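# Hang the power strip on two screws by its keyhole slots

## Task

Put the power strip's keyhole slots over the two screws so that it stays up by itself and sits level, with the narrow part of each slot uppermost; then release it and withdraw the grippers. It only counts if the strip stays hung with no robot support at the end.

## Robot and tools

Robot: two xArm7 arms, left_arm and right_arm, each with seven revolute joints and a parallel two-finger gripper. They are mounted on either side of a table. Base of left_arm sits at (+0.050, +0.428, 0) m, quat_wxyz (+0.998, 0, 0, +0.059); base of right_arm at (+0.017, -0.275, 0) m, quat_wxyz (+0.999, 0, 0, +0.035). The arm names are labels only and do not match image left/right.

Scene frame: origin on the table surface midway between the arms, +x out over the table, +z up, left_arm on the +y side. All gripper poses and velocities in results use this frame, in metres, m/s and rad/s, orientations as quat_wxyz. The printed hand position may be somewhat wrong, worse when the arm is stretched far.

Gripper: fingers point along the gripper's +z and close along its y axis. end_effector_position (link pinch) is the spot between the pads with fingers shut, roughly 2 cm short of the tips; closing pushes the tips about 10 mm further along +z.

Tool execute_actions, argument actions: a list holding one action, one wait, or nothing.
- Empty list []: no command, just returns the current state.
- Action {"rows": [...], "steps": n}: n is 1 to 15 control steps of 1/30 s (default 15). rows holds 1 to 15 rows; each is used for one step, and the final row repeats to fill remaining steps.
- Wait {"steps": n}, n up to 300: no command; returns after n steps counted from the previous result, with your reply time included.
- Each row is one flat list of 16 numbers covering both arms: left_arm's 7 joint targets then its opening, then right_arm's 7 joint targets then its opening. Send all 16 even if one arm stays still. Joint values are absolute target angles in radians (same convention as the Joint positions line), not offsets. Joint order and stated ranges: waist -6.283..6.283, shoulder -2.059..2.094, upper arm roll -6.283..6.283, elbow -0.192..3.927, forearm roll -6.283..6.283, wrist pitch -1.693..3.142, wrist roll -6.283..6.283. True limits may differ by up to 0.010 rad. A target beyond a limit by more than 0.010 rad and further out than the current reading gets the whole call refused (nothing is sent). Targets past the real limit are clipped to it and may produce a "joint sent to its limit" line, which can refer to an earlier action; absence of that line does not prove there is room.
- Opening: absolute, -1 (closed) to +1 (fully open, pad gap 0.084 m).
- Optional pictures (boolean) toggles camera images in the result; they are included by default.

Motion limits: joint targets advance at most 3.14 rad/s, taking 0.16 s to reach that speed; an arm's joints are slowed together so they finish together. Each step the target sent stays within 0.623 rad of the measured angle, and if targets would move the gripper over 70 mm from where it is, they are scaled back. Big moves therefore take several calls. Between calls, arms keep heading to the last row sent until they have nearly stopped or a step is HELD; after that only a new action moves them further.

Result lines: the state line gives each arm's gripper pose and velocities. Joint positions / Joint velocities list per arm the seven joints (rad, rad/s) then finger pad gap (m, m/s). grip_measured is the measured opening on the same -1..1 scale as commands. HELD marks steps where your row was partly or fully not sent. "joint command not followed" means a clearance check altered or blocked joint targets on some steps; the rest of the row still ran. MOTOR HOT appears from 65 °C; at 80 °C an OVER-TEMPERATURE FAULT brakes that arm until it cools. A TORQUE FAULT (contact torque reaching a load limit) stops the arm, backs the joint off slightly, holds 10 s and drops the rest of the call. Load limits (N m): waist 43.5, shoulder 43.5, upper arm roll 26.1, elbow 26.1, forearm roll 26.1, wrist pitch 17.4, wrist roll 17.4; a carried object's weight adds to these.

Gripping: to hold something, keep commanding an opening well below grip_measured; the bigger the gap, the firmer the squeeze (about 24 N per pad max for objects up to ~6 cm wide). Closing fast can press harder and may pop the fingers open. Re-sending the grip_measured value still applies some force on parts up to ~6 cm, less for wider ones, which can slip.

Tool zoom_image: camera (one of cam_head_left, cam_head_right, cam_high, cam_low, cam_left_wrist, cam_right_wrist) and region [x0, y0, x1, y1] in that camera's pixels, origin top-left, at most 504 by 504. All images are 672x504. Calibration (K, distortion, T_world_to_cam) is supplied; fixed cameras may be off by a couple of degrees and millimetres, and wrist camera poses derive from joint readings.

Tool read_manual: optional section, only "licences"; returns URDF licence text and moves nothing.

Tool finished_scene: scene (integer) = number of the scene being ended. Irreversible; the result reports success and gives the next task. Replying without any tool call ends everything.

Cautions: nothing may leave the table. Do not let the arms collide or press each other hard. Avoid drops, slips, slamming and forceful pushes. Loose objects may occasionally be nudged by outside disturbances. Sustained holding heats motors, even while you are composing a reply. Time spent thinking lets the simulation run on. Finish with the strip released, hanging level on both screws, narrow slot ends up, and both grippers moved away.

Each tool is called by a JSON object that holds its "op" and its "data".

## Session

{"op": "execute_actions", "data": {"actions": []}}

Scene clock: 0.00 s of 5050.00 s.
left_arm: end_effector_position=(+0.2917, +0.3635, +0.3156) grip_measured=+1.00 end_effector_quat_wxyz=(-0.518, +0.637, -0.543, +0.178) end_effector_velocity=(+0.000, +0.000, -0.000) end_effector_angular_velocity=(-0.000, +0.001, +0.000) | right_arm: end_effector_position=(+0.5025, -0.0628, +0.3411) grip_measured=+1.00 end_effector_quat_wxyz=(+0.080, -0.366, +0.927, +0.006) end_effector_velocity=(-0.001, +0.000, -0.000) end_effector_angular_velocity=(-0.001, +0.001, +0.002)
Joint positions: left_arm=[-0.802 -1.283 -0.48   0.171  0.717  1.267  0.357  0.084] | right_arm=[0.287 0.04  0.053 1.443 0.005 1.242 2.796 0.084]
Joint velocities: left_arm=[-0.     0.001  0.001 -0.    -0.     0.     0.     0.   ] | right_arm=[-0.    -0.001  0.002 -0.001 -0.001  0.001 -0.     0.   ]
Motor temperatures (°C, as the motors report them): left_arm=[28 30 27 29 28 32 29] | right_arm=[30 27 31 28 28 28 30]

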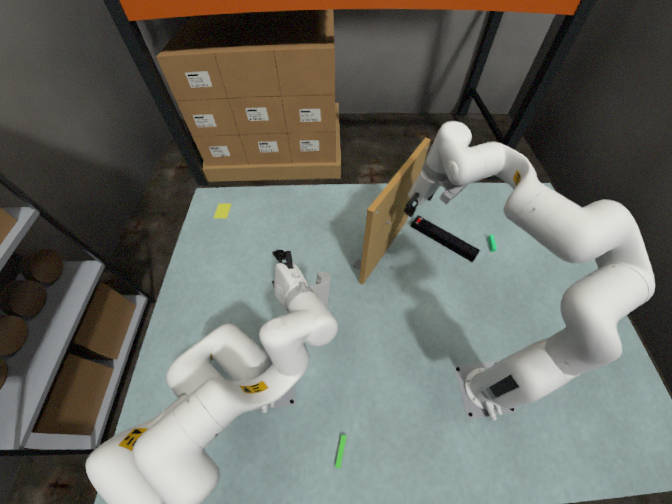

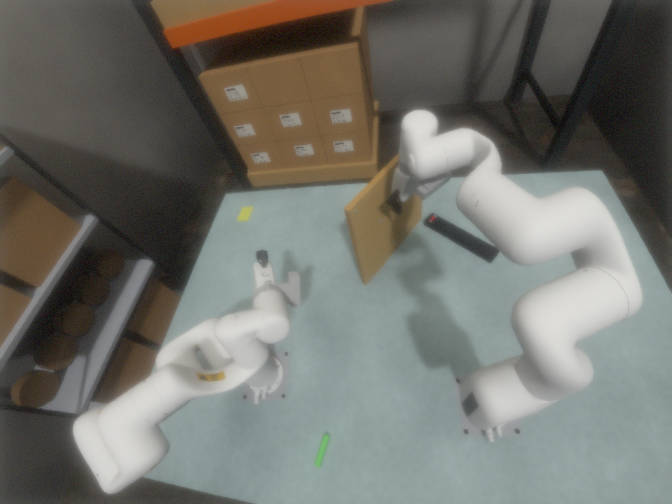

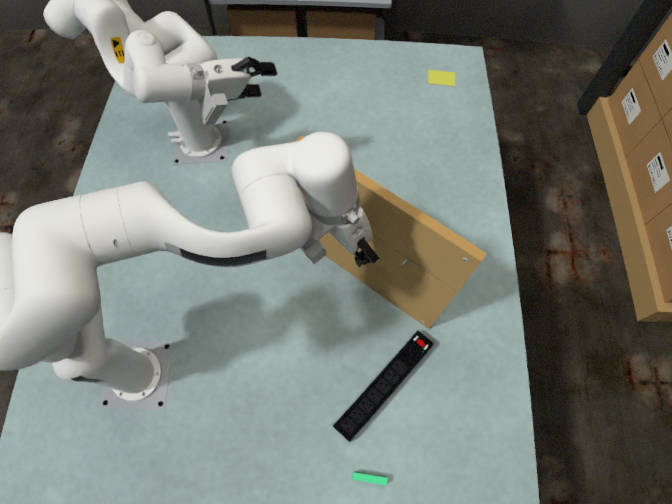

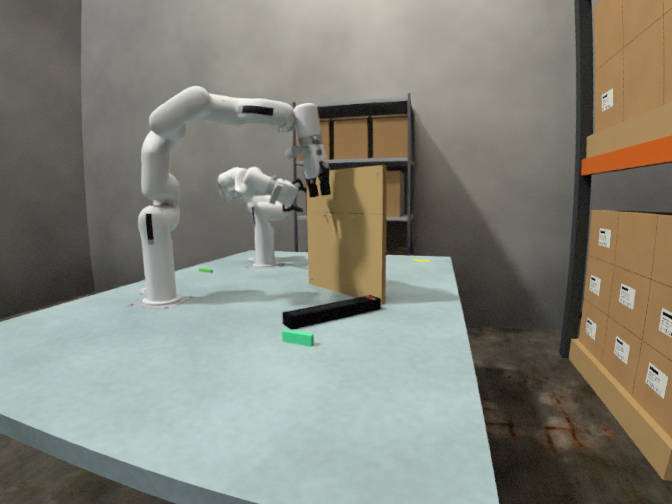

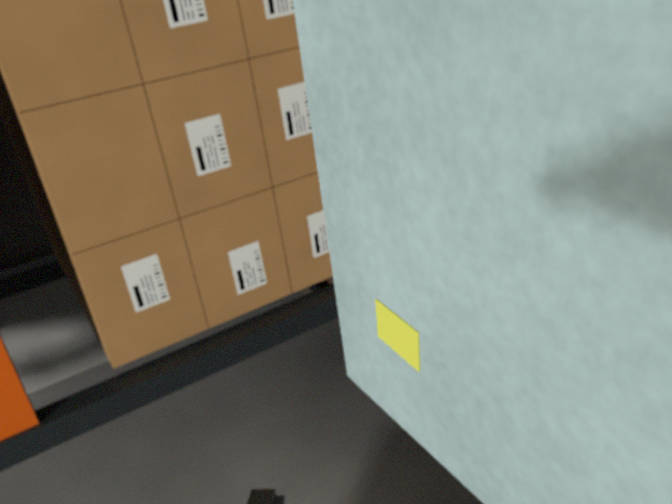

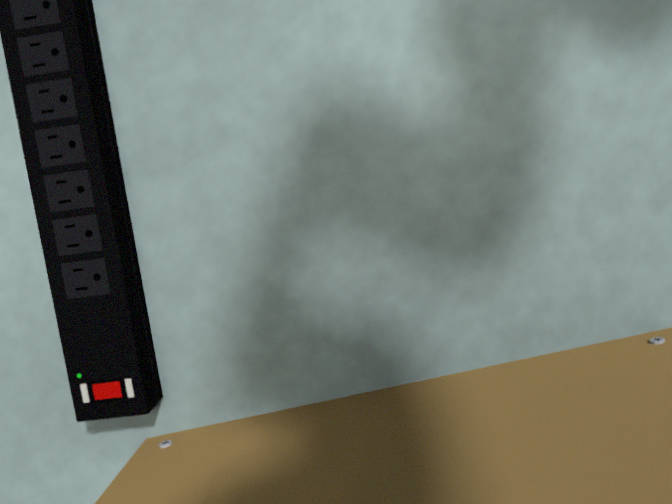

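{"op": "zoom_image", "data": {"camera": "cam_high", "region": [280, 120, 520, 300]}}

{"op": "zoom_image", "data": {"camera": "cam_low", "region": [270, 150, 430, 350]}}

{"op": "zoom_image", "data": {"camera": "cam_head_left", "region": [340, 120, 520, 300]}}

{"op": "zoom_image", "data": {"camera": "cam_high", "region": [310, 300, 470, 460]}}

Region (280, 120, 520, 300) of cam_high's 672x504 image, scaled by 2.100, with more detail than that image has; it fills the top 378 rows of this view, and the rest is white.

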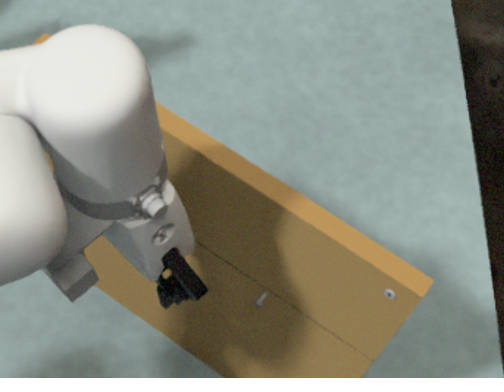

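Region (270, 150, 430, 350) of cam_low's 672x504 image, scaled by 2.520, with more detail than that image has; it fills the left 403 columns of this view, and the rest is white.

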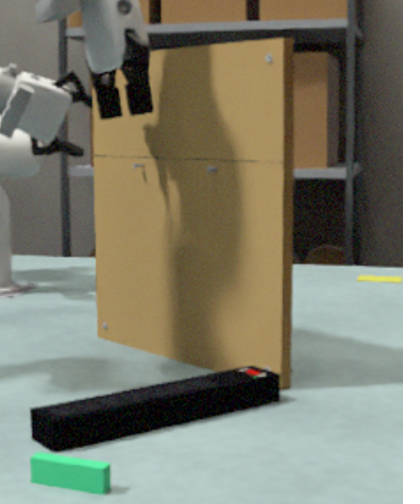

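Region (340, 120, 520, 300) of cam_head_left's 672x504 image, scaled by 2.800, with more detail than that image has.

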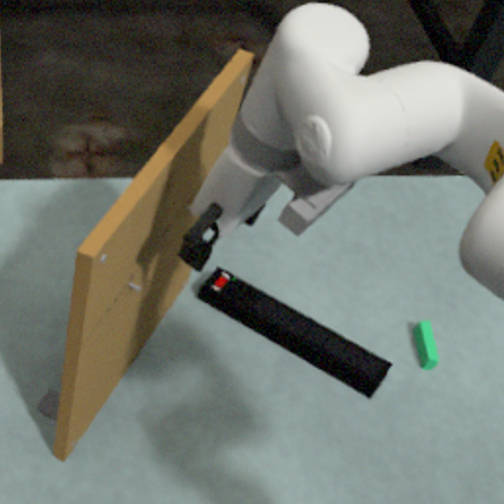

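Region (310, 300, 470, 460) of cam_high's 672x504 image, scaled by 3.150, with more detail than that image has.

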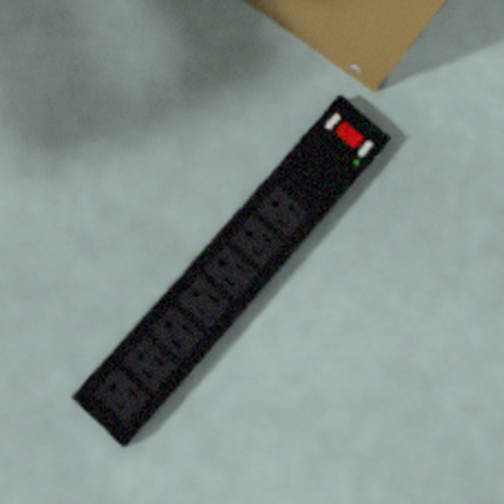

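{"op": "execute_actions", "data": {"actions": [{"rows":[[-0.802,-1.283,-0.48,0.171,0.717,1.267,0.357,1,-0.106,0.3,0,1.5,0,1.1,2.236,1],[-0.802,-1.283,-0.48,0.171,0.717,1.267,0.357,1,-0.106,0.3,0,1.5,0,1.1,2.236,1],[-0.802,-1.283,-0.48,0.171,0.717,1.267,0.357,1,-0.106,0.3,0,1.5,0,1.1,2.236,1],[-0.802,-1.283,-0.48,0.171,0.717,1.267,0.357,1,-0.106,0.3,0,1.5,0,1.1,2.236,1],[-0.802,-1.283,-0.48,0.171,0.717,1.267,0.357,1,-0.106,0.3,0,1.5,0,1.1,2.236,1],[-0.802,-1.283,-0.48,0.171,0.717,1.267,0.357,1,-0.106,0.467,0,1.455,0,0.989,2.236,1]]}], "pictures": false}}

{"op": "execute_actions", "data": {"actions": [{"steps":20}]}}

Scene clock: 53.53 s of 5050.00 s.
left_arm: end_effector_position=(+0.2918, +0.3637, +0.3154) grip_measured=+1.00 end_effector_quat_wxyz=(-0.518, +0.637, -0.542, +0.178) end_effector_velocity=(+0.000, +0.001, -0.000) end_effector_angular_velocity=(+0.000, +0.002, +0.002) | right_arm: end_effector_position=(+0.5783, -0.1835, +0.2388) grip_measured=+1.00 end_effector_quat_wxyz=(+0.040, -0.396, +0.917, -0.006) end_effector_velocity=(+0.116, -0.293, -0.292) end_effector_angular_velocity=(-0.099, +0.212, +0.139)
Joint positions: left_arm=[-0.802 -1.283 -0.48   0.171  0.717  1.267  0.357  0.084] | right_arm=[0.068 0.259 0.023 1.455 0.002 1.114 2.485 0.084]
Joint velocities: left_arm=[ 0.     0.     0.002 -0.001  0.     0.001  0.    -0.   ] | right_arm=[-0.476  0.571 -0.063 -0.    -0.006 -0.341 -0.679  0.   ]
Motor temperatures (°C, as the motors report them): left_arm=[28 30 27 30 28 32 29] | right_arm=[30 27 31 31 28 28 30]
Steps of this call (steps 1 to 90: nothing new was sent; then 50.03 s passed at rest; steps 91 to 105: all 15 steps of this action). Readings (joint positions):
91: left_arm=[-0.802 -1.283 -0.480 0.171 0.717 1.267 0.357] | right_arm=[0.287 0.040 0.053 1.443 0.005 1.242 2.796]
92: left_arm=[-0.802 -1.283 -0.480 0.171 0.717 1.267 0.357] | right_arm=[0.285 0.041 0.053 1.444 0.006 1.241 2.792]
94: left_arm=[-0.802 -1.283 -0.480 0.171 0.717 1.267 0.357] | right_arm=[0.260 0.056 0.055 1.450 0.006 1.231 2.752]
98: left_arm=[-0.802 -1.283 -0.480 0.171 0.717 1.267 0.357] | right_arm=[0.179 0.121 0.036 1.457 0.004 1.194 2.645]
105: the state above

Scene clock: 54.20 s of 5050.00 s.
left_arm: end_effector_position=(+0.2918, +0.3637, +0.3154) grip_measured=+1.00 end_effector_quat_wxyz=(-0.518, +0.637, -0.542, +0.178) end_effector_velocity=(+0.000, +0.000, +0.000) end_effector_angular_velocity=(-0.001, -0.000, -0.000) | right_arm: end_effector_position=(+0.5999, -0.2942, +0.1313) grip_measured=+1.00 end_effector_quat_wxyz=(+0.001, -0.422, +0.907, -0.000) end_effector_velocity=(-0.006, -0.018, -0.014) end_effector_angular_velocity=(-0.007, +0.023, -0.019)
Joint positions: left_arm=[-0.802 -1.283 -0.48   0.171  0.717  1.267  0.357  0.084] | right_arm=[-0.104  0.465  0.001  1.456  0.     0.989  2.237  0.084]
Joint velocities: left_arm=[ 0.    -0.001  0.001 -0.     0.    -0.001  0.    -0.   ] | right_arm=[-0.015  0.017 -0.016 -0.01  -0.001 -0.003 -0.01  -0.   ]
Motor temperatures (°C, as the motors report them): left_arm=[28 30 27 30 28 32 29] | right_arm=[30 27 31 31 28 28 30]
Steps of this call (steps 1 to 20: the robot went on to your last target). Readings (joint positions):
1: left_arm=[-0.802 -1.283 -0.480 0.171 0.717 1.267 0.357] | right_arm=[0.052 0.278 0.021 1.455 0.002 1.103 2.462]
2: left_arm=[-0.802 -1.283 -0.480 0.171 0.717 1.267 0.357] | right_arm=[0.036 0.297 0.019 1.455 0.002 1.091 2.440]
4: left_arm=[-0.802 -1.283 -0.480 0.171 0.717 1.267 0.357] | right_arm=[0.005 0.335 0.015 1.455 0.002 1.068 2.394]
8: left_arm=[-0.802 -1.283 -0.480 0.171 0.717 1.267 0.357] | right_arm=[-0.058 0.410 0.006 1.455 0.001 1.023 2.304]
20: the state above
camera_calibration (this result's frames):
cam_left_wrist: T_world_to_cam=[[-0.509466, 0.119516, -0.852151, 0.403635], [-0.348832, 0.876599, 0.331497, -0.255629], [0.786614, 0.466144, -0.404906, -0.141018], [0, 0, 0, 1]] pos_world=[0.227393, 0.241578, 0.371599]
cam_right_wrist: T_world_to_cam=[[-0.757378, 0.652935, 0.00737121, 0.675447], [0.652763, 0.75737, -0.0170485, -0.0955831], [-0.0167143, -0.0081005, -0.999827, 0.272592], [0, 0, 0, 1]] pos_world=[0.578518, -0.366423, 0.265936]

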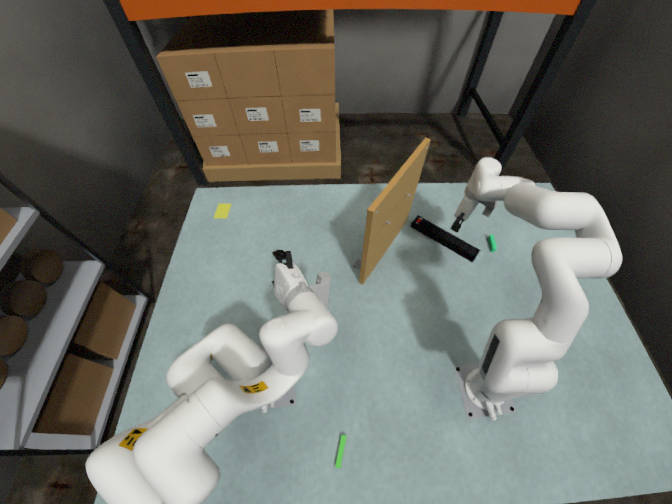

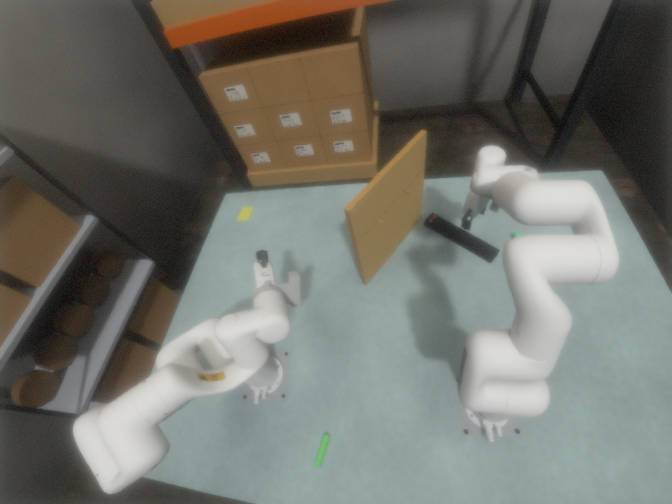

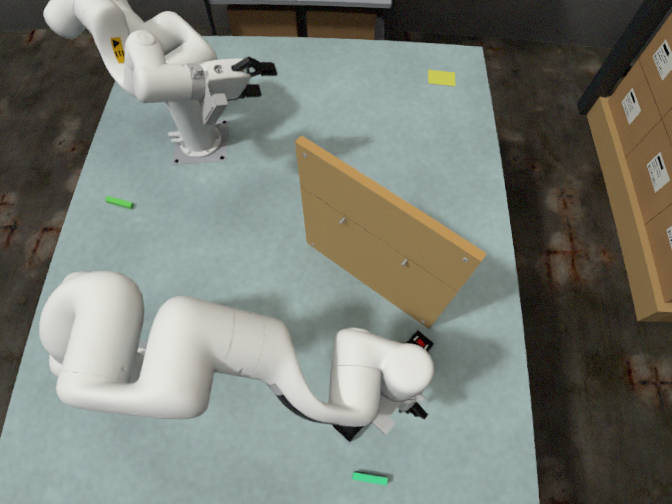

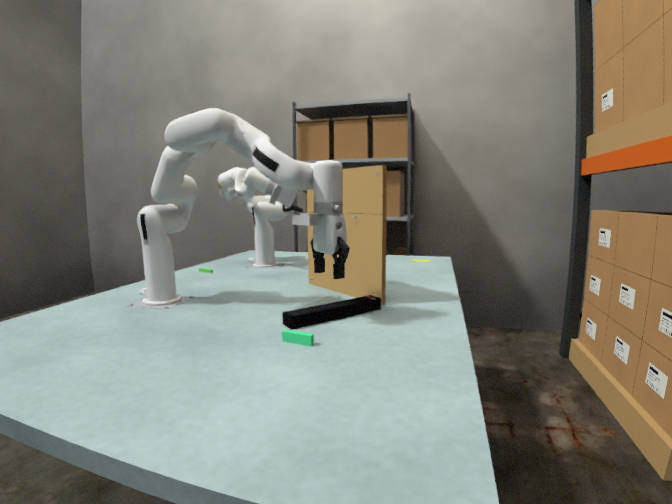

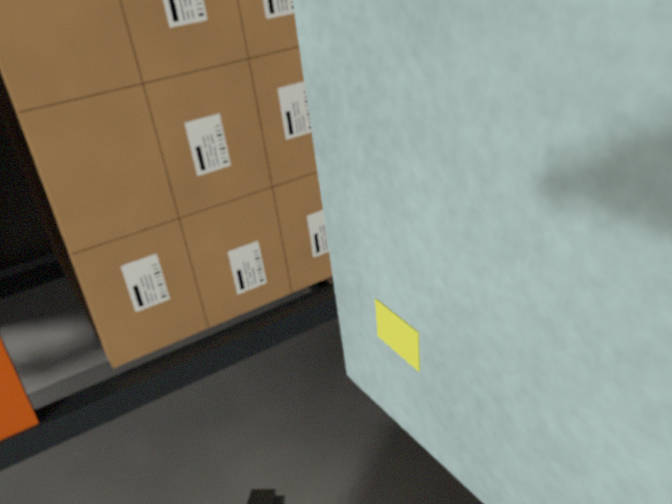

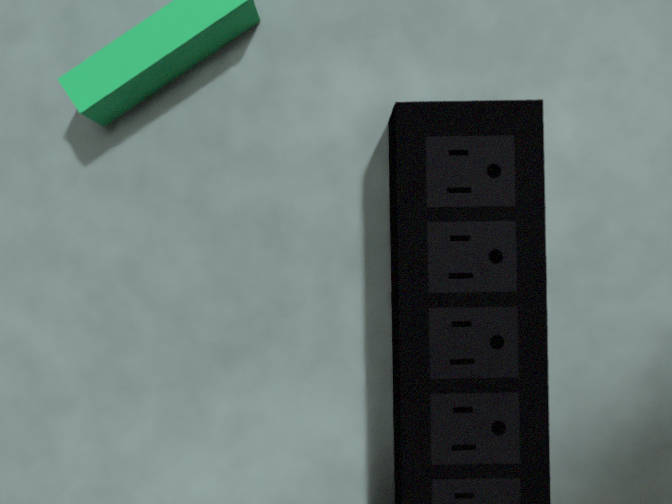

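{"op": "execute_actions", "data": {"actions": [{"rows":[[-0.802,-1.283,-0.48,0.171,0.717,1.267,0.357,1,-0.058,0.542,0,1.419,0,0.877,2.284,1],[-0.802,-1.283,-0.48,0.171,0.717,1.267,0.357,1,-0.058,0.542,0,1.419,0,0.877,2.284,1],[-0.802,-1.283,-0.48,0.171,0.717,1.267,0.357,1,-0.058,0.542,0,1.419,0,0.877,2.284,1],[-0.802,-1.283,-0.48,0.171,0.717,1.267,0.357,1,-0.058,0.542,0,1.419,0,0.877,2.284,1],[-0.802,-1.283,-0.48,0.171,0.717,1.267,0.357,1,-0.058,0.542,0,1.419,0,0.877,2.284,1],[-0.802,-1.283,-0.48,0.171,0.717,1.267,0.357,1,-0.058,0.542,0,1.419,0,0.877,2.284,1],[-0.802,-1.283,-0.48,0.171,0.717,1.267,0.357,1,-0.058,0.64,0,1.399,0,0.759,2.284,1]]}], "pictures": false}}

{"op": "execute_actions", "data": {"actions": [{"steps":10}]}}

Scene clock: 71.80 s of 5050.00 s.
left_arm: end_effector_position=(+0.2918, +0.3637, +0.3154) grip_measured=+1.00 end_effector_quat_wxyz=(-0.518, +0.637, -0.542, +0.178) end_effector_velocity=(-0.000, -0.000, -0.000) end_effector_angular_velocity=(+0.001, +0.000, -0.001) | right_arm: end_effector_position=(+0.5979, -0.2695, +0.0246) grip_measured=+1.00 end_effector_quat_wxyz=(-0.006, -0.420, +0.907, +0.002) end_effector_velocity=(+0.023, +0.009, -0.032) end_effector_angular_velocity=(+0.004, -0.080, +0.010)
Joint positions: left_arm=[-0.802 -1.283 -0.48   0.171  0.717  1.267  0.357  0.084] | right_arm=[-0.059  0.635 -0.001  1.396 -0.     0.773  2.283  0.084]
Joint velocities: left_arm=[-0.001  0.    -0.     0.     0.     0.001 -0.    -0.   ] | right_arm=[ 0.009  0.079  0.007  0.009 -0.001 -0.15   0.006  0.   ]
Motor temperatures (°C, as the motors report them): left_arm=[28 30 27 30 28 32 29] | right_arm=[30 27 31 31 28 28 30]
Steps of this call (steps 1 to 15: the robot went on to your last target; steps 16 to 90: nothing new was sent; then 14.10 s passed at rest; steps 91 to 105: all 15 steps of this action). Readings (joint positions):
91: left_arm=[-0.802 -1.283 -0.480 0.171 0.717 1.267 0.357] | right_arm=[-0.106 0.467 -0.000 1.455 0.000 0.989 2.236]
92: left_arm=[-0.802 -1.283 -0.480 0.171 0.717 1.267 0.357] | right_arm=[-0.105 0.469 -0.001 1.454 -0.000 0.984 2.238]
94: left_arm=[-0.802 -1.283 -0.480 0.171 0.717 1.267 0.357] | right_arm=[-0.091 0.488 -0.004 1.447 -0.000 0.947 2.254]
98: left_arm=[-0.802 -1.283 -0.480 0.171 0.717 1.267 0.357] | right_arm=[-0.062 0.541 0.005 1.418 0.000 0.889 2.277]
105: the state above

Scene clock: 72.13 s of 5050.00 s.
left_arm: end_effector_position=(+0.2918, +0.3637, +0.3154) grip_measured=+1.00 end_effector_quat_wxyz=(-0.518, +0.637, -0.542, +0.178) end_effector_velocity=(+0.000, -0.000, +0.000) end_effector_angular_velocity=(-0.000, -0.002, -0.000) | right_arm: end_effector_position=(+0.6018, -0.2682, +0.0247) grip_measured=+1.00 end_effector_quat_wxyz=(+0.000, -0.421, +0.907, -0.000) end_effector_velocity=(-0.003, +0.001, -0.006) end_effector_angular_velocity=(+0.001, +0.010, +0.003)
Joint positions: left_arm=[-0.802 -1.283 -0.48   0.171  0.717  1.267  0.357  0.084] | right_arm=[-0.058  0.639 -0.     1.399 -0.     0.759  2.284  0.084]
Joint velocities: left_arm=[ 0.001 -0.001 -0.001  0.001 -0.    -0.001 -0.     0.   ] | right_arm=[ 0.001  0.008  0.002 -0.004 -0.    -0.002 -0.     0.   ]
Motor temperatures (°C, as the motors report them): left_arm=[28 30 27 30 28 32 29] | right_arm=[30 27 31 31 28 28 30]
Steps of this call (steps 1 to 10: the robot went on to your last target). Readings (joint positions):
1: left_arm=[-0.802 -1.283 -0.480 0.171 0.717 1.267 0.357] | right_arm=[-0.059 0.637 -0.001 1.397 -0.000 0.769 2.284]
2: left_arm=[-0.802 -1.283 -0.480 0.171 0.717 1.267 0.357] | right_arm=[-0.059 0.637 -0.000 1.399 -0.000 0.765 2.284]
4: left_arm=[-0.802 -1.283 -0.480 0.171 0.717 1.267 0.357] | right_arm=[-0.058 0.636 -0.000 1.401 -0.000 0.762 2.284]
8: left_arm=[-0.802 -1.283 -0.480 0.171 0.717 1.267 0.357] | right_arm=[-0.058 0.638 -0.000 1.400 -0.000 0.760 2.284]
10: the state above
camera_calibration (this result's frames):
cam_left_wrist: T_world_to_cam=[[-0.509466, 0.119516, -0.85215, 0.403635], [-0.348832, 0.876599, 0.331497, -0.255629], [0.786613, 0.466144, -0.404907, -0.141018], [0, 0, 0, 1]] pos_world=[0.227393, 0.241578, 0.371599]
cam_right_wrist: T_world_to_cam=[[-0.755904, 0.654639, 0.00758928, 0.660251], [0.654446, 0.755891, -0.018139, -0.119733], [-0.0176112, -0.00874456, -0.999807, 0.166628], [0, 0, 0, 1]] pos_world=[0.58038, -0.340264, 0.159413]

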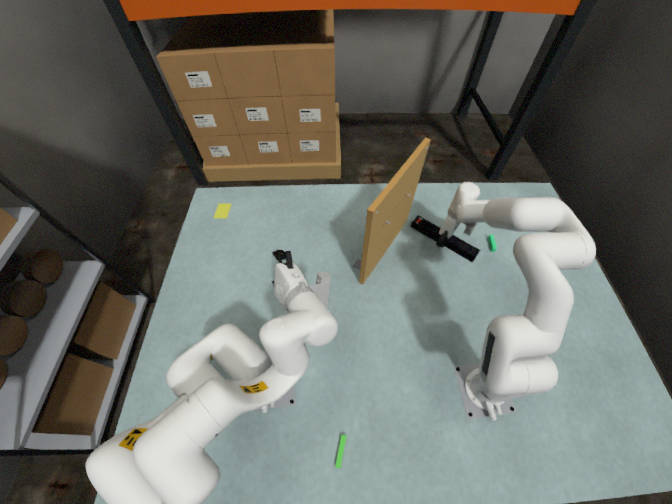

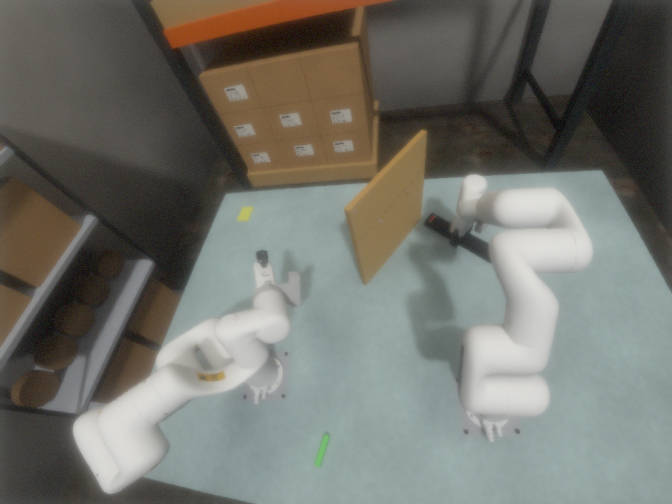

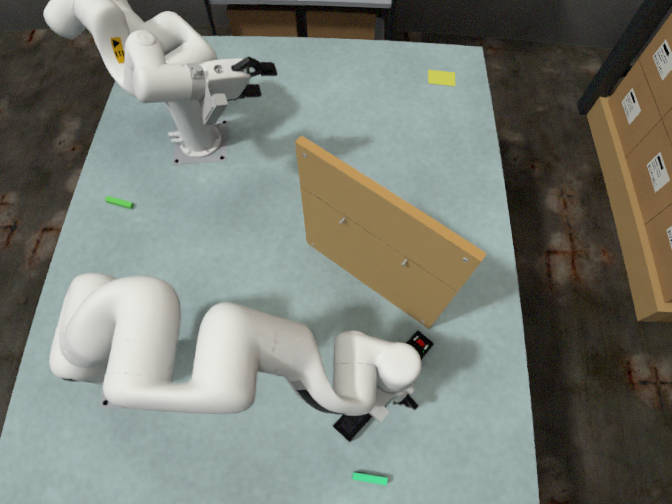

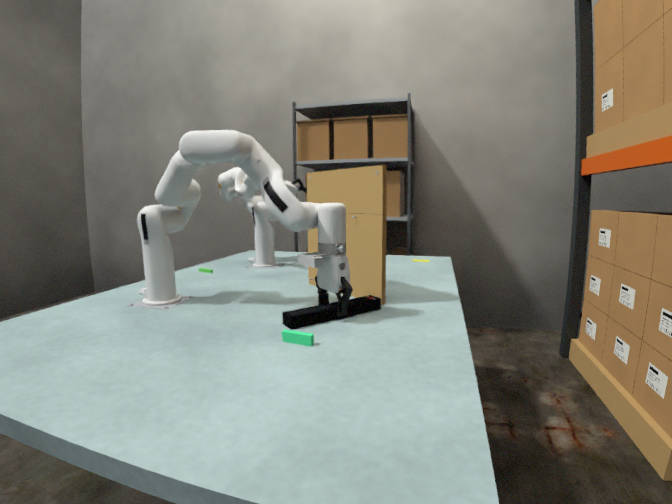

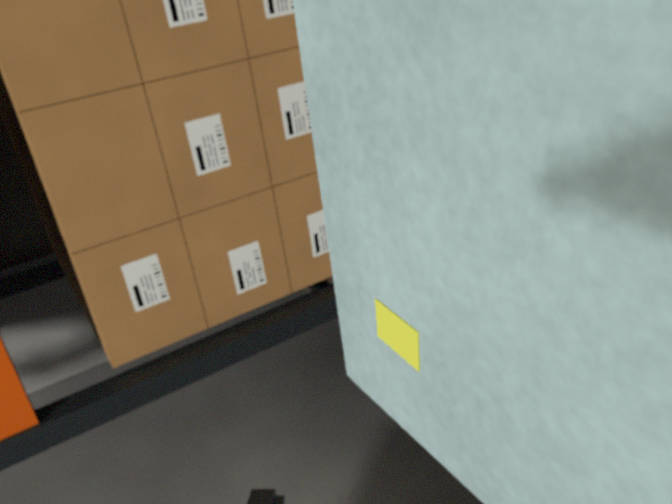

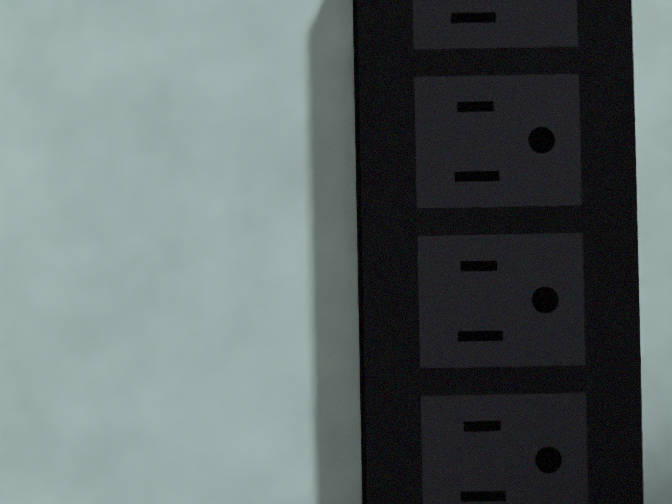

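{"op": "execute_actions", "data": {"actions": [{"rows":[[-0.802,-1.283,-0.48,0.171,0.717,1.267,0.357,1,-0.058,0.64,0,1.399,0,0.759,2.284,0.3],[-0.802,-1.283,-0.48,0.171,0.717,1.267,0.357,1,-0.058,0.64,0,1.399,0,0.759,2.284,0],[-0.802,-1.283,-0.48,0.171,0.717,1.267,0.357,1,-0.058,0.64,0,1.399,0,0.759,2.284,-0.3],[-0.802,-1.283,-0.48,0.171,0.717,1.267,0.357,1,-0.058,0.64,0,1.399,0,0.759,2.284,-0.5]]}], "pictures": false}}

{"op": "execute_actions", "data": {"actions": [{"rows":[[-0.802,-1.283,-0.48,0.171,0.717,1.267,0.357,1,-0.058,0.467,0,1.455,0,0.989,2.284,-0.5]]}], "pictures": false}}

{"op": "execute_actions", "data": {"actions": [{"rows":[[-0.802,-1.283,-0.48,0.171,0.717,1.267,0.357,1,-0.92,0.1,0,1.0,0,-0.5,1.57,-0.5]]}], "pictures": false}}

{"op": "execute_actions", "data": {"actions": [{"steps":40}]}}

{"op": "zoom_image", "data": {"camera": "cam_low", "region": [150, 0, 500, 300]}}

Scene clock: 92.10 s of 5050.00 s.
left_arm: end_effector_position=(+0.2918, +0.3637, +0.3154) grip_measured=+1.00 end_effector_quat_wxyz=(-0.518, +0.637, -0.542, +0.178) end_effector_velocity=(-0.000, +0.000, -0.000) end_effector_angular_velocity=(+0.000, +0.001, +0.001) | right_arm: end_effector_position=(+0.6018, -0.2683, +0.0243) grip_measured=+0.14 end_effector_quat_wxyz=(+0.000, -0.421, +0.907, -0.000) end_effector_velocity=(-0.001, -0.001, -0.001) end_effector_angular_velocity=(+0.000, +0.003, -0.001)
Joint positions: left_arm=[-0.802 -1.283 -0.48   0.171  0.717  1.267  0.357  0.084] | right_arm=[-0.058  0.64  -0.     1.399 -0.     0.759  2.284  0.05 ]
Joint velocities: left_arm=[-0.     0.     0.    -0.     0.     0.001  0.     0.   ] | right_arm=[-0.     0.001 -0.001 -0.001  0.001  0.001 -0.    -0.   ]
Motor temperatures (°C, as the motors report them): left_arm=[28 30 27 31 28 32 29] | right_arm=[30 28 31 31 28 28 30]
Steps of this call (steps 1 to 30: the robot went on to your last target; steps 31 to 90: nothing new was sent; then 16.47 s passed at rest; steps 91 to 105: all 15 steps of this action). Readings (joint positions):
91: left_arm=[-0.802 -1.283 -0.480 0.171 0.717 1.267 0.357] | right_arm=[-0.058 0.640 0.000 1.399 0.000 0.759 2.284]
92: left_arm=[-0.802 -1.283 -0.480 0.171 0.717 1.267 0.357] | right_arm=[-0.058 0.640 -0.000 1.399 0.000 0.759 2.284]
94: left_arm=[-0.802 -1.283 -0.480 0.171 0.717 1.267 0.357] | right_arm=[-0.058 0.640 -0.000 1.399 -0.000 0.759 2.284]
98: left_arm=[-0.802 -1.283 -0.480 0.171 0.717 1.267 0.357] | right_arm=[-0.058 0.640 -0.000 1.399 -0.000 0.759 2.284]
105: the state above

Scene clock: 92.60 s of 5050.00 s.
left_arm: end_effector_position=(+0.2918, +0.3637, +0.3154) grip_measured=+1.00 end_effector_quat_wxyz=(-0.518, +0.637, -0.542, +0.178) end_effector_velocity=(-0.000, +0.000, -0.001) end_effector_angular_velocity=(+0.002, +0.001, +0.001) | right_arm: end_effector_position=(+0.5989, -0.2680, +0.1258) grip_measured=+0.14 end_effector_quat_wxyz=(-0.002, -0.421, +0.907, +0.001) end_effector_velocity=(-0.037, +0.002, -0.032) end_effector_angular_velocity=(+0.000, +0.132, +0.003)
Joint positions: left_arm=[-0.802 -1.283 -0.48   0.171  0.717  1.267  0.357  0.084] | right_arm=[-0.058  0.472  0.     1.452 -0.     0.984  2.284  0.05 ]
Joint velocities: left_arm=[ 0.     0.    -0.001 -0.001 -0.     0.001  0.    -0.   ] | right_arm=[ 0.002  0.017  0.002 -0.042  0.001  0.073  0.     0.   ]
Motor temperatures (°C, as the motors report them): left_arm=[28 30 27 31 28 32 29] | right_arm=[30 28 31 31 28 28 30]
Steps of this call (steps 1 to 15: all 15 steps of this action). Readings (joint positions):
1: left_arm=[-0.802 -1.283 -0.480 0.171 0.717 1.267 0.357] | right_arm=[-0.058 0.640 -0.000 1.399 -0.000 0.759 2.284]
2: left_arm=[-0.802 -1.283 -0.480 0.171 0.717 1.267 0.357] | right_arm=[-0.058 0.638 -0.000 1.400 0.000 0.763 2.284]
4: left_arm=[-0.802 -1.283 -0.480 0.171 0.717 1.267 0.357] | right_arm=[-0.058 0.616 0.001 1.401 0.000 0.806 2.284]
8: left_arm=[-0.802 -1.283 -0.480 0.171 0.717 1.267 0.357] | right_arm=[-0.058 0.521 0.000 1.439 0.000 0.917 2.284]
15: the state above

Scene clock: 93.10 s of 5050.00 s.
left_arm: end_effector_position=(+0.2918, +0.3637, +0.3154) grip_measured=+1.00 end_effector_quat_wxyz=(-0.518, +0.637, -0.542, +0.178) end_effector_velocity=(-0.000, +0.000, -0.000) end_effector_angular_velocity=(+0.001, +0.000, +0.001) | right_arm: end_effector_position=(+0.5952, -0.4478, +0.1674) grip_measured=+0.14 end_effector_quat_wxyz=(+0.098, -0.407, +0.904, -0.085) end_effector_velocity=(-0.058, -0.425, +0.109) end_effector_angular_velocity=(-0.318, -0.582, -0.191)
Joint positions: left_arm=[-0.802 -1.283 -0.48   0.171  0.717  1.267  0.357  0.084] | right_arm=[-0.359  0.323 -0.001  1.269 -0.     0.686  2.005  0.05 ]
Joint velocities: left_arm=[-0.     0.     0.    -0.     0.     0.001  0.    -0.   ] | right_arm=[-0.695 -0.27  -0.007 -0.328  0.001 -0.707 -0.53   0.   ]
Motor temperatures (°C, as the motors report them): left_arm=[28 30 27 31 28 32 29] | right_arm=[30 28 31 31 28 28 30]
Steps of this call (steps 1 to 15: all 15 steps of this action). Readings (joint positions):
1: left_arm=[-0.802 -1.283 -0.480 0.171 0.717 1.267 0.357] | right_arm=[-0.058 0.472 0.000 1.451 -0.000 0.986 2.284]
2: left_arm=[-0.802 -1.283 -0.480 0.171 0.717 1.267 0.357] | right_arm=[-0.061 0.470 0.001 1.447 0.000 0.983 2.280]
4: left_arm=[-0.802 -1.283 -0.480 0.171 0.717 1.267 0.357] | right_arm=[-0.092 0.450 0.010 1.420 0.001 0.946 2.243]
8: left_arm=[-0.802 -1.283 -0.480 0.171 0.717 1.267 0.357] | right_arm=[-0.194 0.395 -0.002 1.357 -0.000 0.850 2.147]
15: the state above

Scene clock: 94.43 s of 5050.00 s.
left_arm: end_effector_position=(+0.2918, +0.3637, +0.3154) grip_measured=+1.00 end_effector_quat_wxyz=(-0.518, +0.637, -0.542, +0.178) end_effector_velocity=(-0.000, -0.000, -0.000) end_effector_angular_velocity=(-0.001, +0.001, -0.000) | right_arm: end_effector_position=(+0.4531, -0.7682, +0.4313) grip_measured=+0.14 end_effector_quat_wxyz=(+0.227, -0.272, +0.717, -0.601) end_effector_velocity=(-0.014, -0.010, +0.014) end_effector_angular_velocity=(-0.034, -0.021, -0.026)
Joint positions: left_arm=[-0.802 -1.283 -0.48   0.171  0.717  1.267  0.357  0.084] | right_arm=[-0.918  0.101  0.002  1.    -0.    -0.497  1.571  0.05 ]
Joint velocities: left_arm=[-0.001  0.     0.001  0.    -0.001 -0.    -0.    -0.   ] | right_arm=[-0.014 -0.007 -0.012  0.003  0.002 -0.03  -0.007 -0.   ]
Motor temperatures (°C, as the motors report them): left_arm=[28 30 27 31 28 32 29] | right_arm=[30 28 31 31 28 28 30]
Steps of this call (steps 1 to 40: the robot went on to your last target). Readings (joint positions):
1: left_arm=[-0.802 -1.283 -0.480 0.171 0.717 1.267 0.357] | right_arm=[-0.382 0.314 -0.001 1.258 -0.000 0.662 1.988]
2: left_arm=[-0.802 -1.283 -0.480 0.171 0.717 1.267 0.357] | right_arm=[-0.404 0.305 -0.001 1.247 -0.000 0.637 1.970]
4: left_arm=[-0.802 -1.283 -0.480 0.171 0.717 1.267 0.357] | right_arm=[-0.449 0.287 -0.001 1.226 -0.000 0.585 1.935]
8: left_arm=[-0.802 -1.283 -0.480 0.171 0.717 1.267 0.357] | right_arm=[-0.535 0.253 -0.001 1.184 -0.000 0.471 1.869]
40: the state above
camera_calibration (this result's frames):
cam_left_wrist: T_world_to_cam=[[-0.509466, 0.119516, -0.85215, 0.403635], [-0.348832, 0.876599, 0.331497, -0.255629], [0.786614, 0.466143, -0.404906, -0.141018], [0, 0, 0, 1]] pos_world=[0.227393, 0.241578, 0.371599]
cam_right_wrist: T_world_to_cam=[[-0.112786, 0.144602, -0.983041, 0.616155], [0.762344, 0.647126, 0.00772486, 0.219385], [0.637268, -0.748544, -0.183223, -0.651038], [0, 0, 0, 1]] pos_world=[0.317133, -0.718398, 0.484725]

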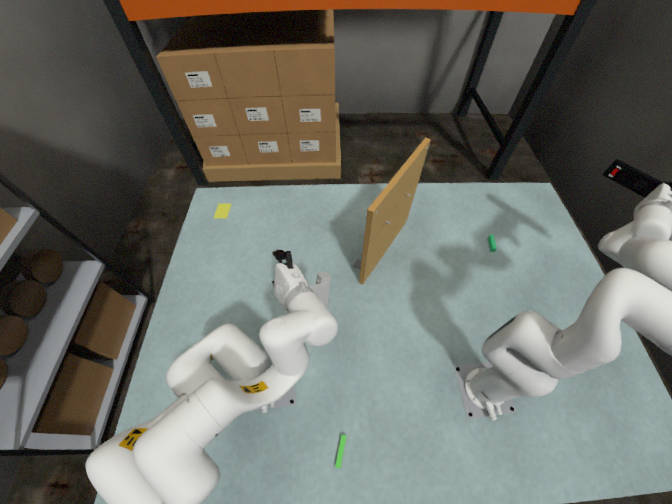

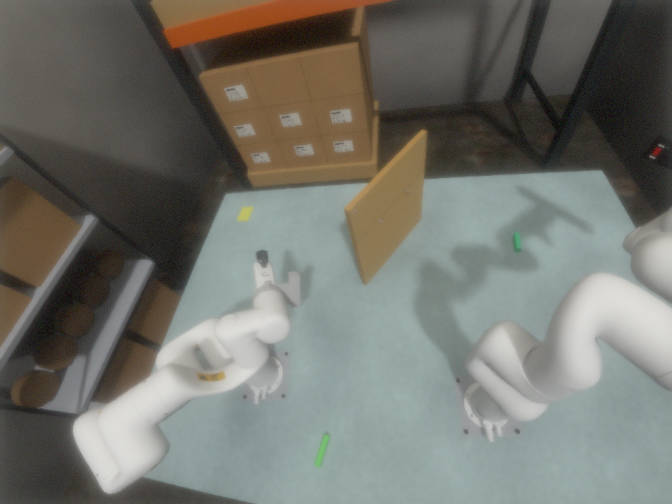

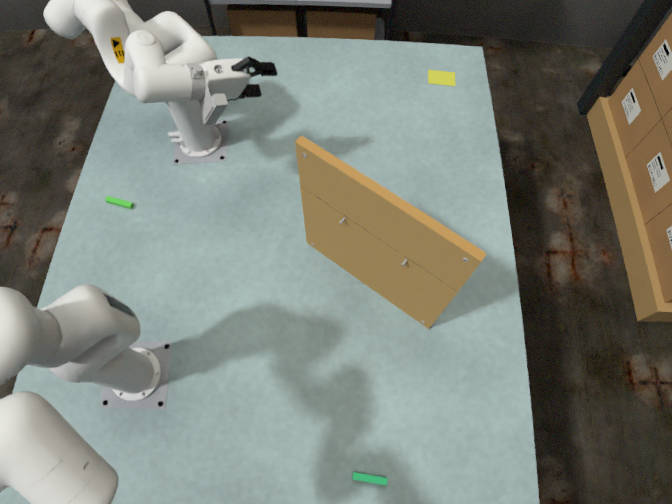

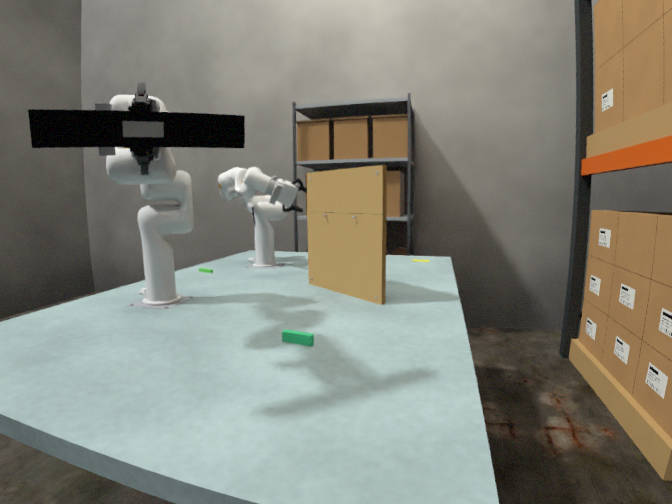

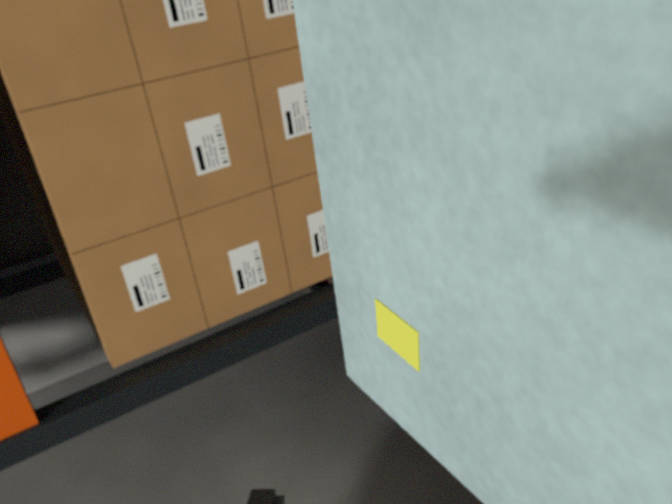

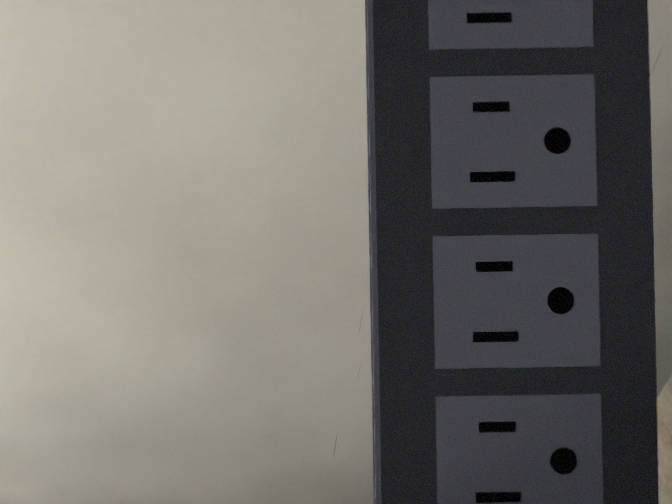

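Region (150, 0, 500, 300) of cam_low's 672x504 image, scaled by 1.440, with more detail than that image has; it fills the top 432 rows of this view, and the rest is white.

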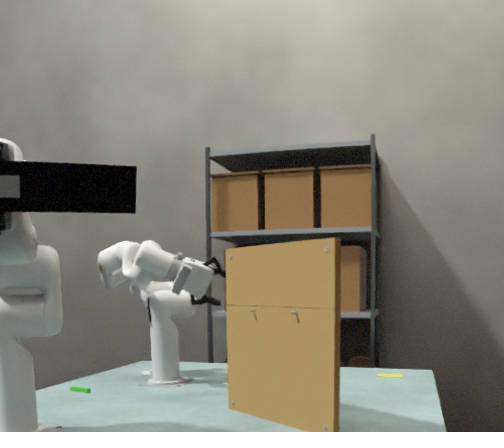

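{"op": "zoom_image", "data": {"camera": "cam_low", "region": [20, 70, 260, 190]}}

{"op": "zoom_image", "data": {"camera": "cam_high", "region": [290, 130, 490, 340]}}

Region (20, 70, 260, 190) of cam_low's 672x504 image, scaled by 2.100, with more detail than that image has.

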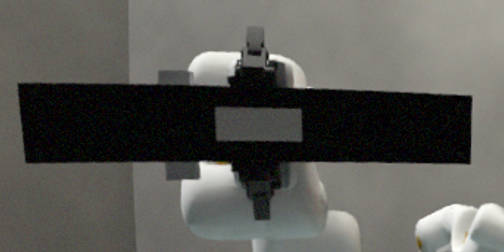

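Region (290, 130, 490, 340) of cam_high's 672x504 image, scaled by 2.400, with more detail than that image has; it fills the left 480 columns of this view, and the rest is white.

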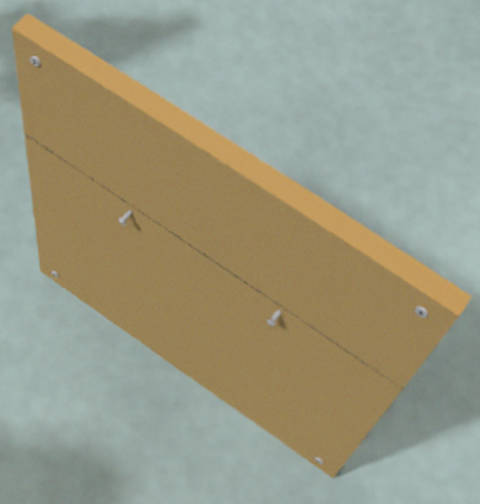

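{"op": "zoom_image", "data": {"camera": "cam_low", "region": [25, 100, 135, 155]}}

{"op": "zoom_image", "data": {"camera": "cam_low", "region": [145, 100, 255, 155]}}

Region (25, 100, 135, 155) of cam_low's 672x504 image, scaled by 4.582, with more detail than that image has.

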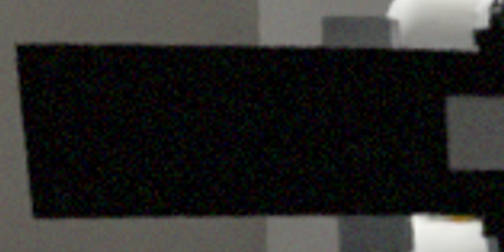

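Region (145, 100, 255, 155) of cam_low's 672x504 image, scaled by 4.582, with more detail than that image has.

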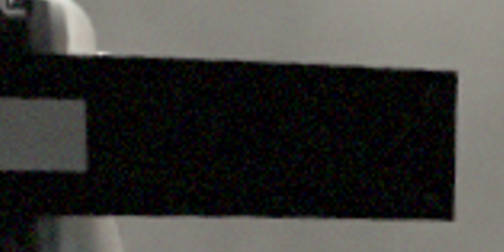

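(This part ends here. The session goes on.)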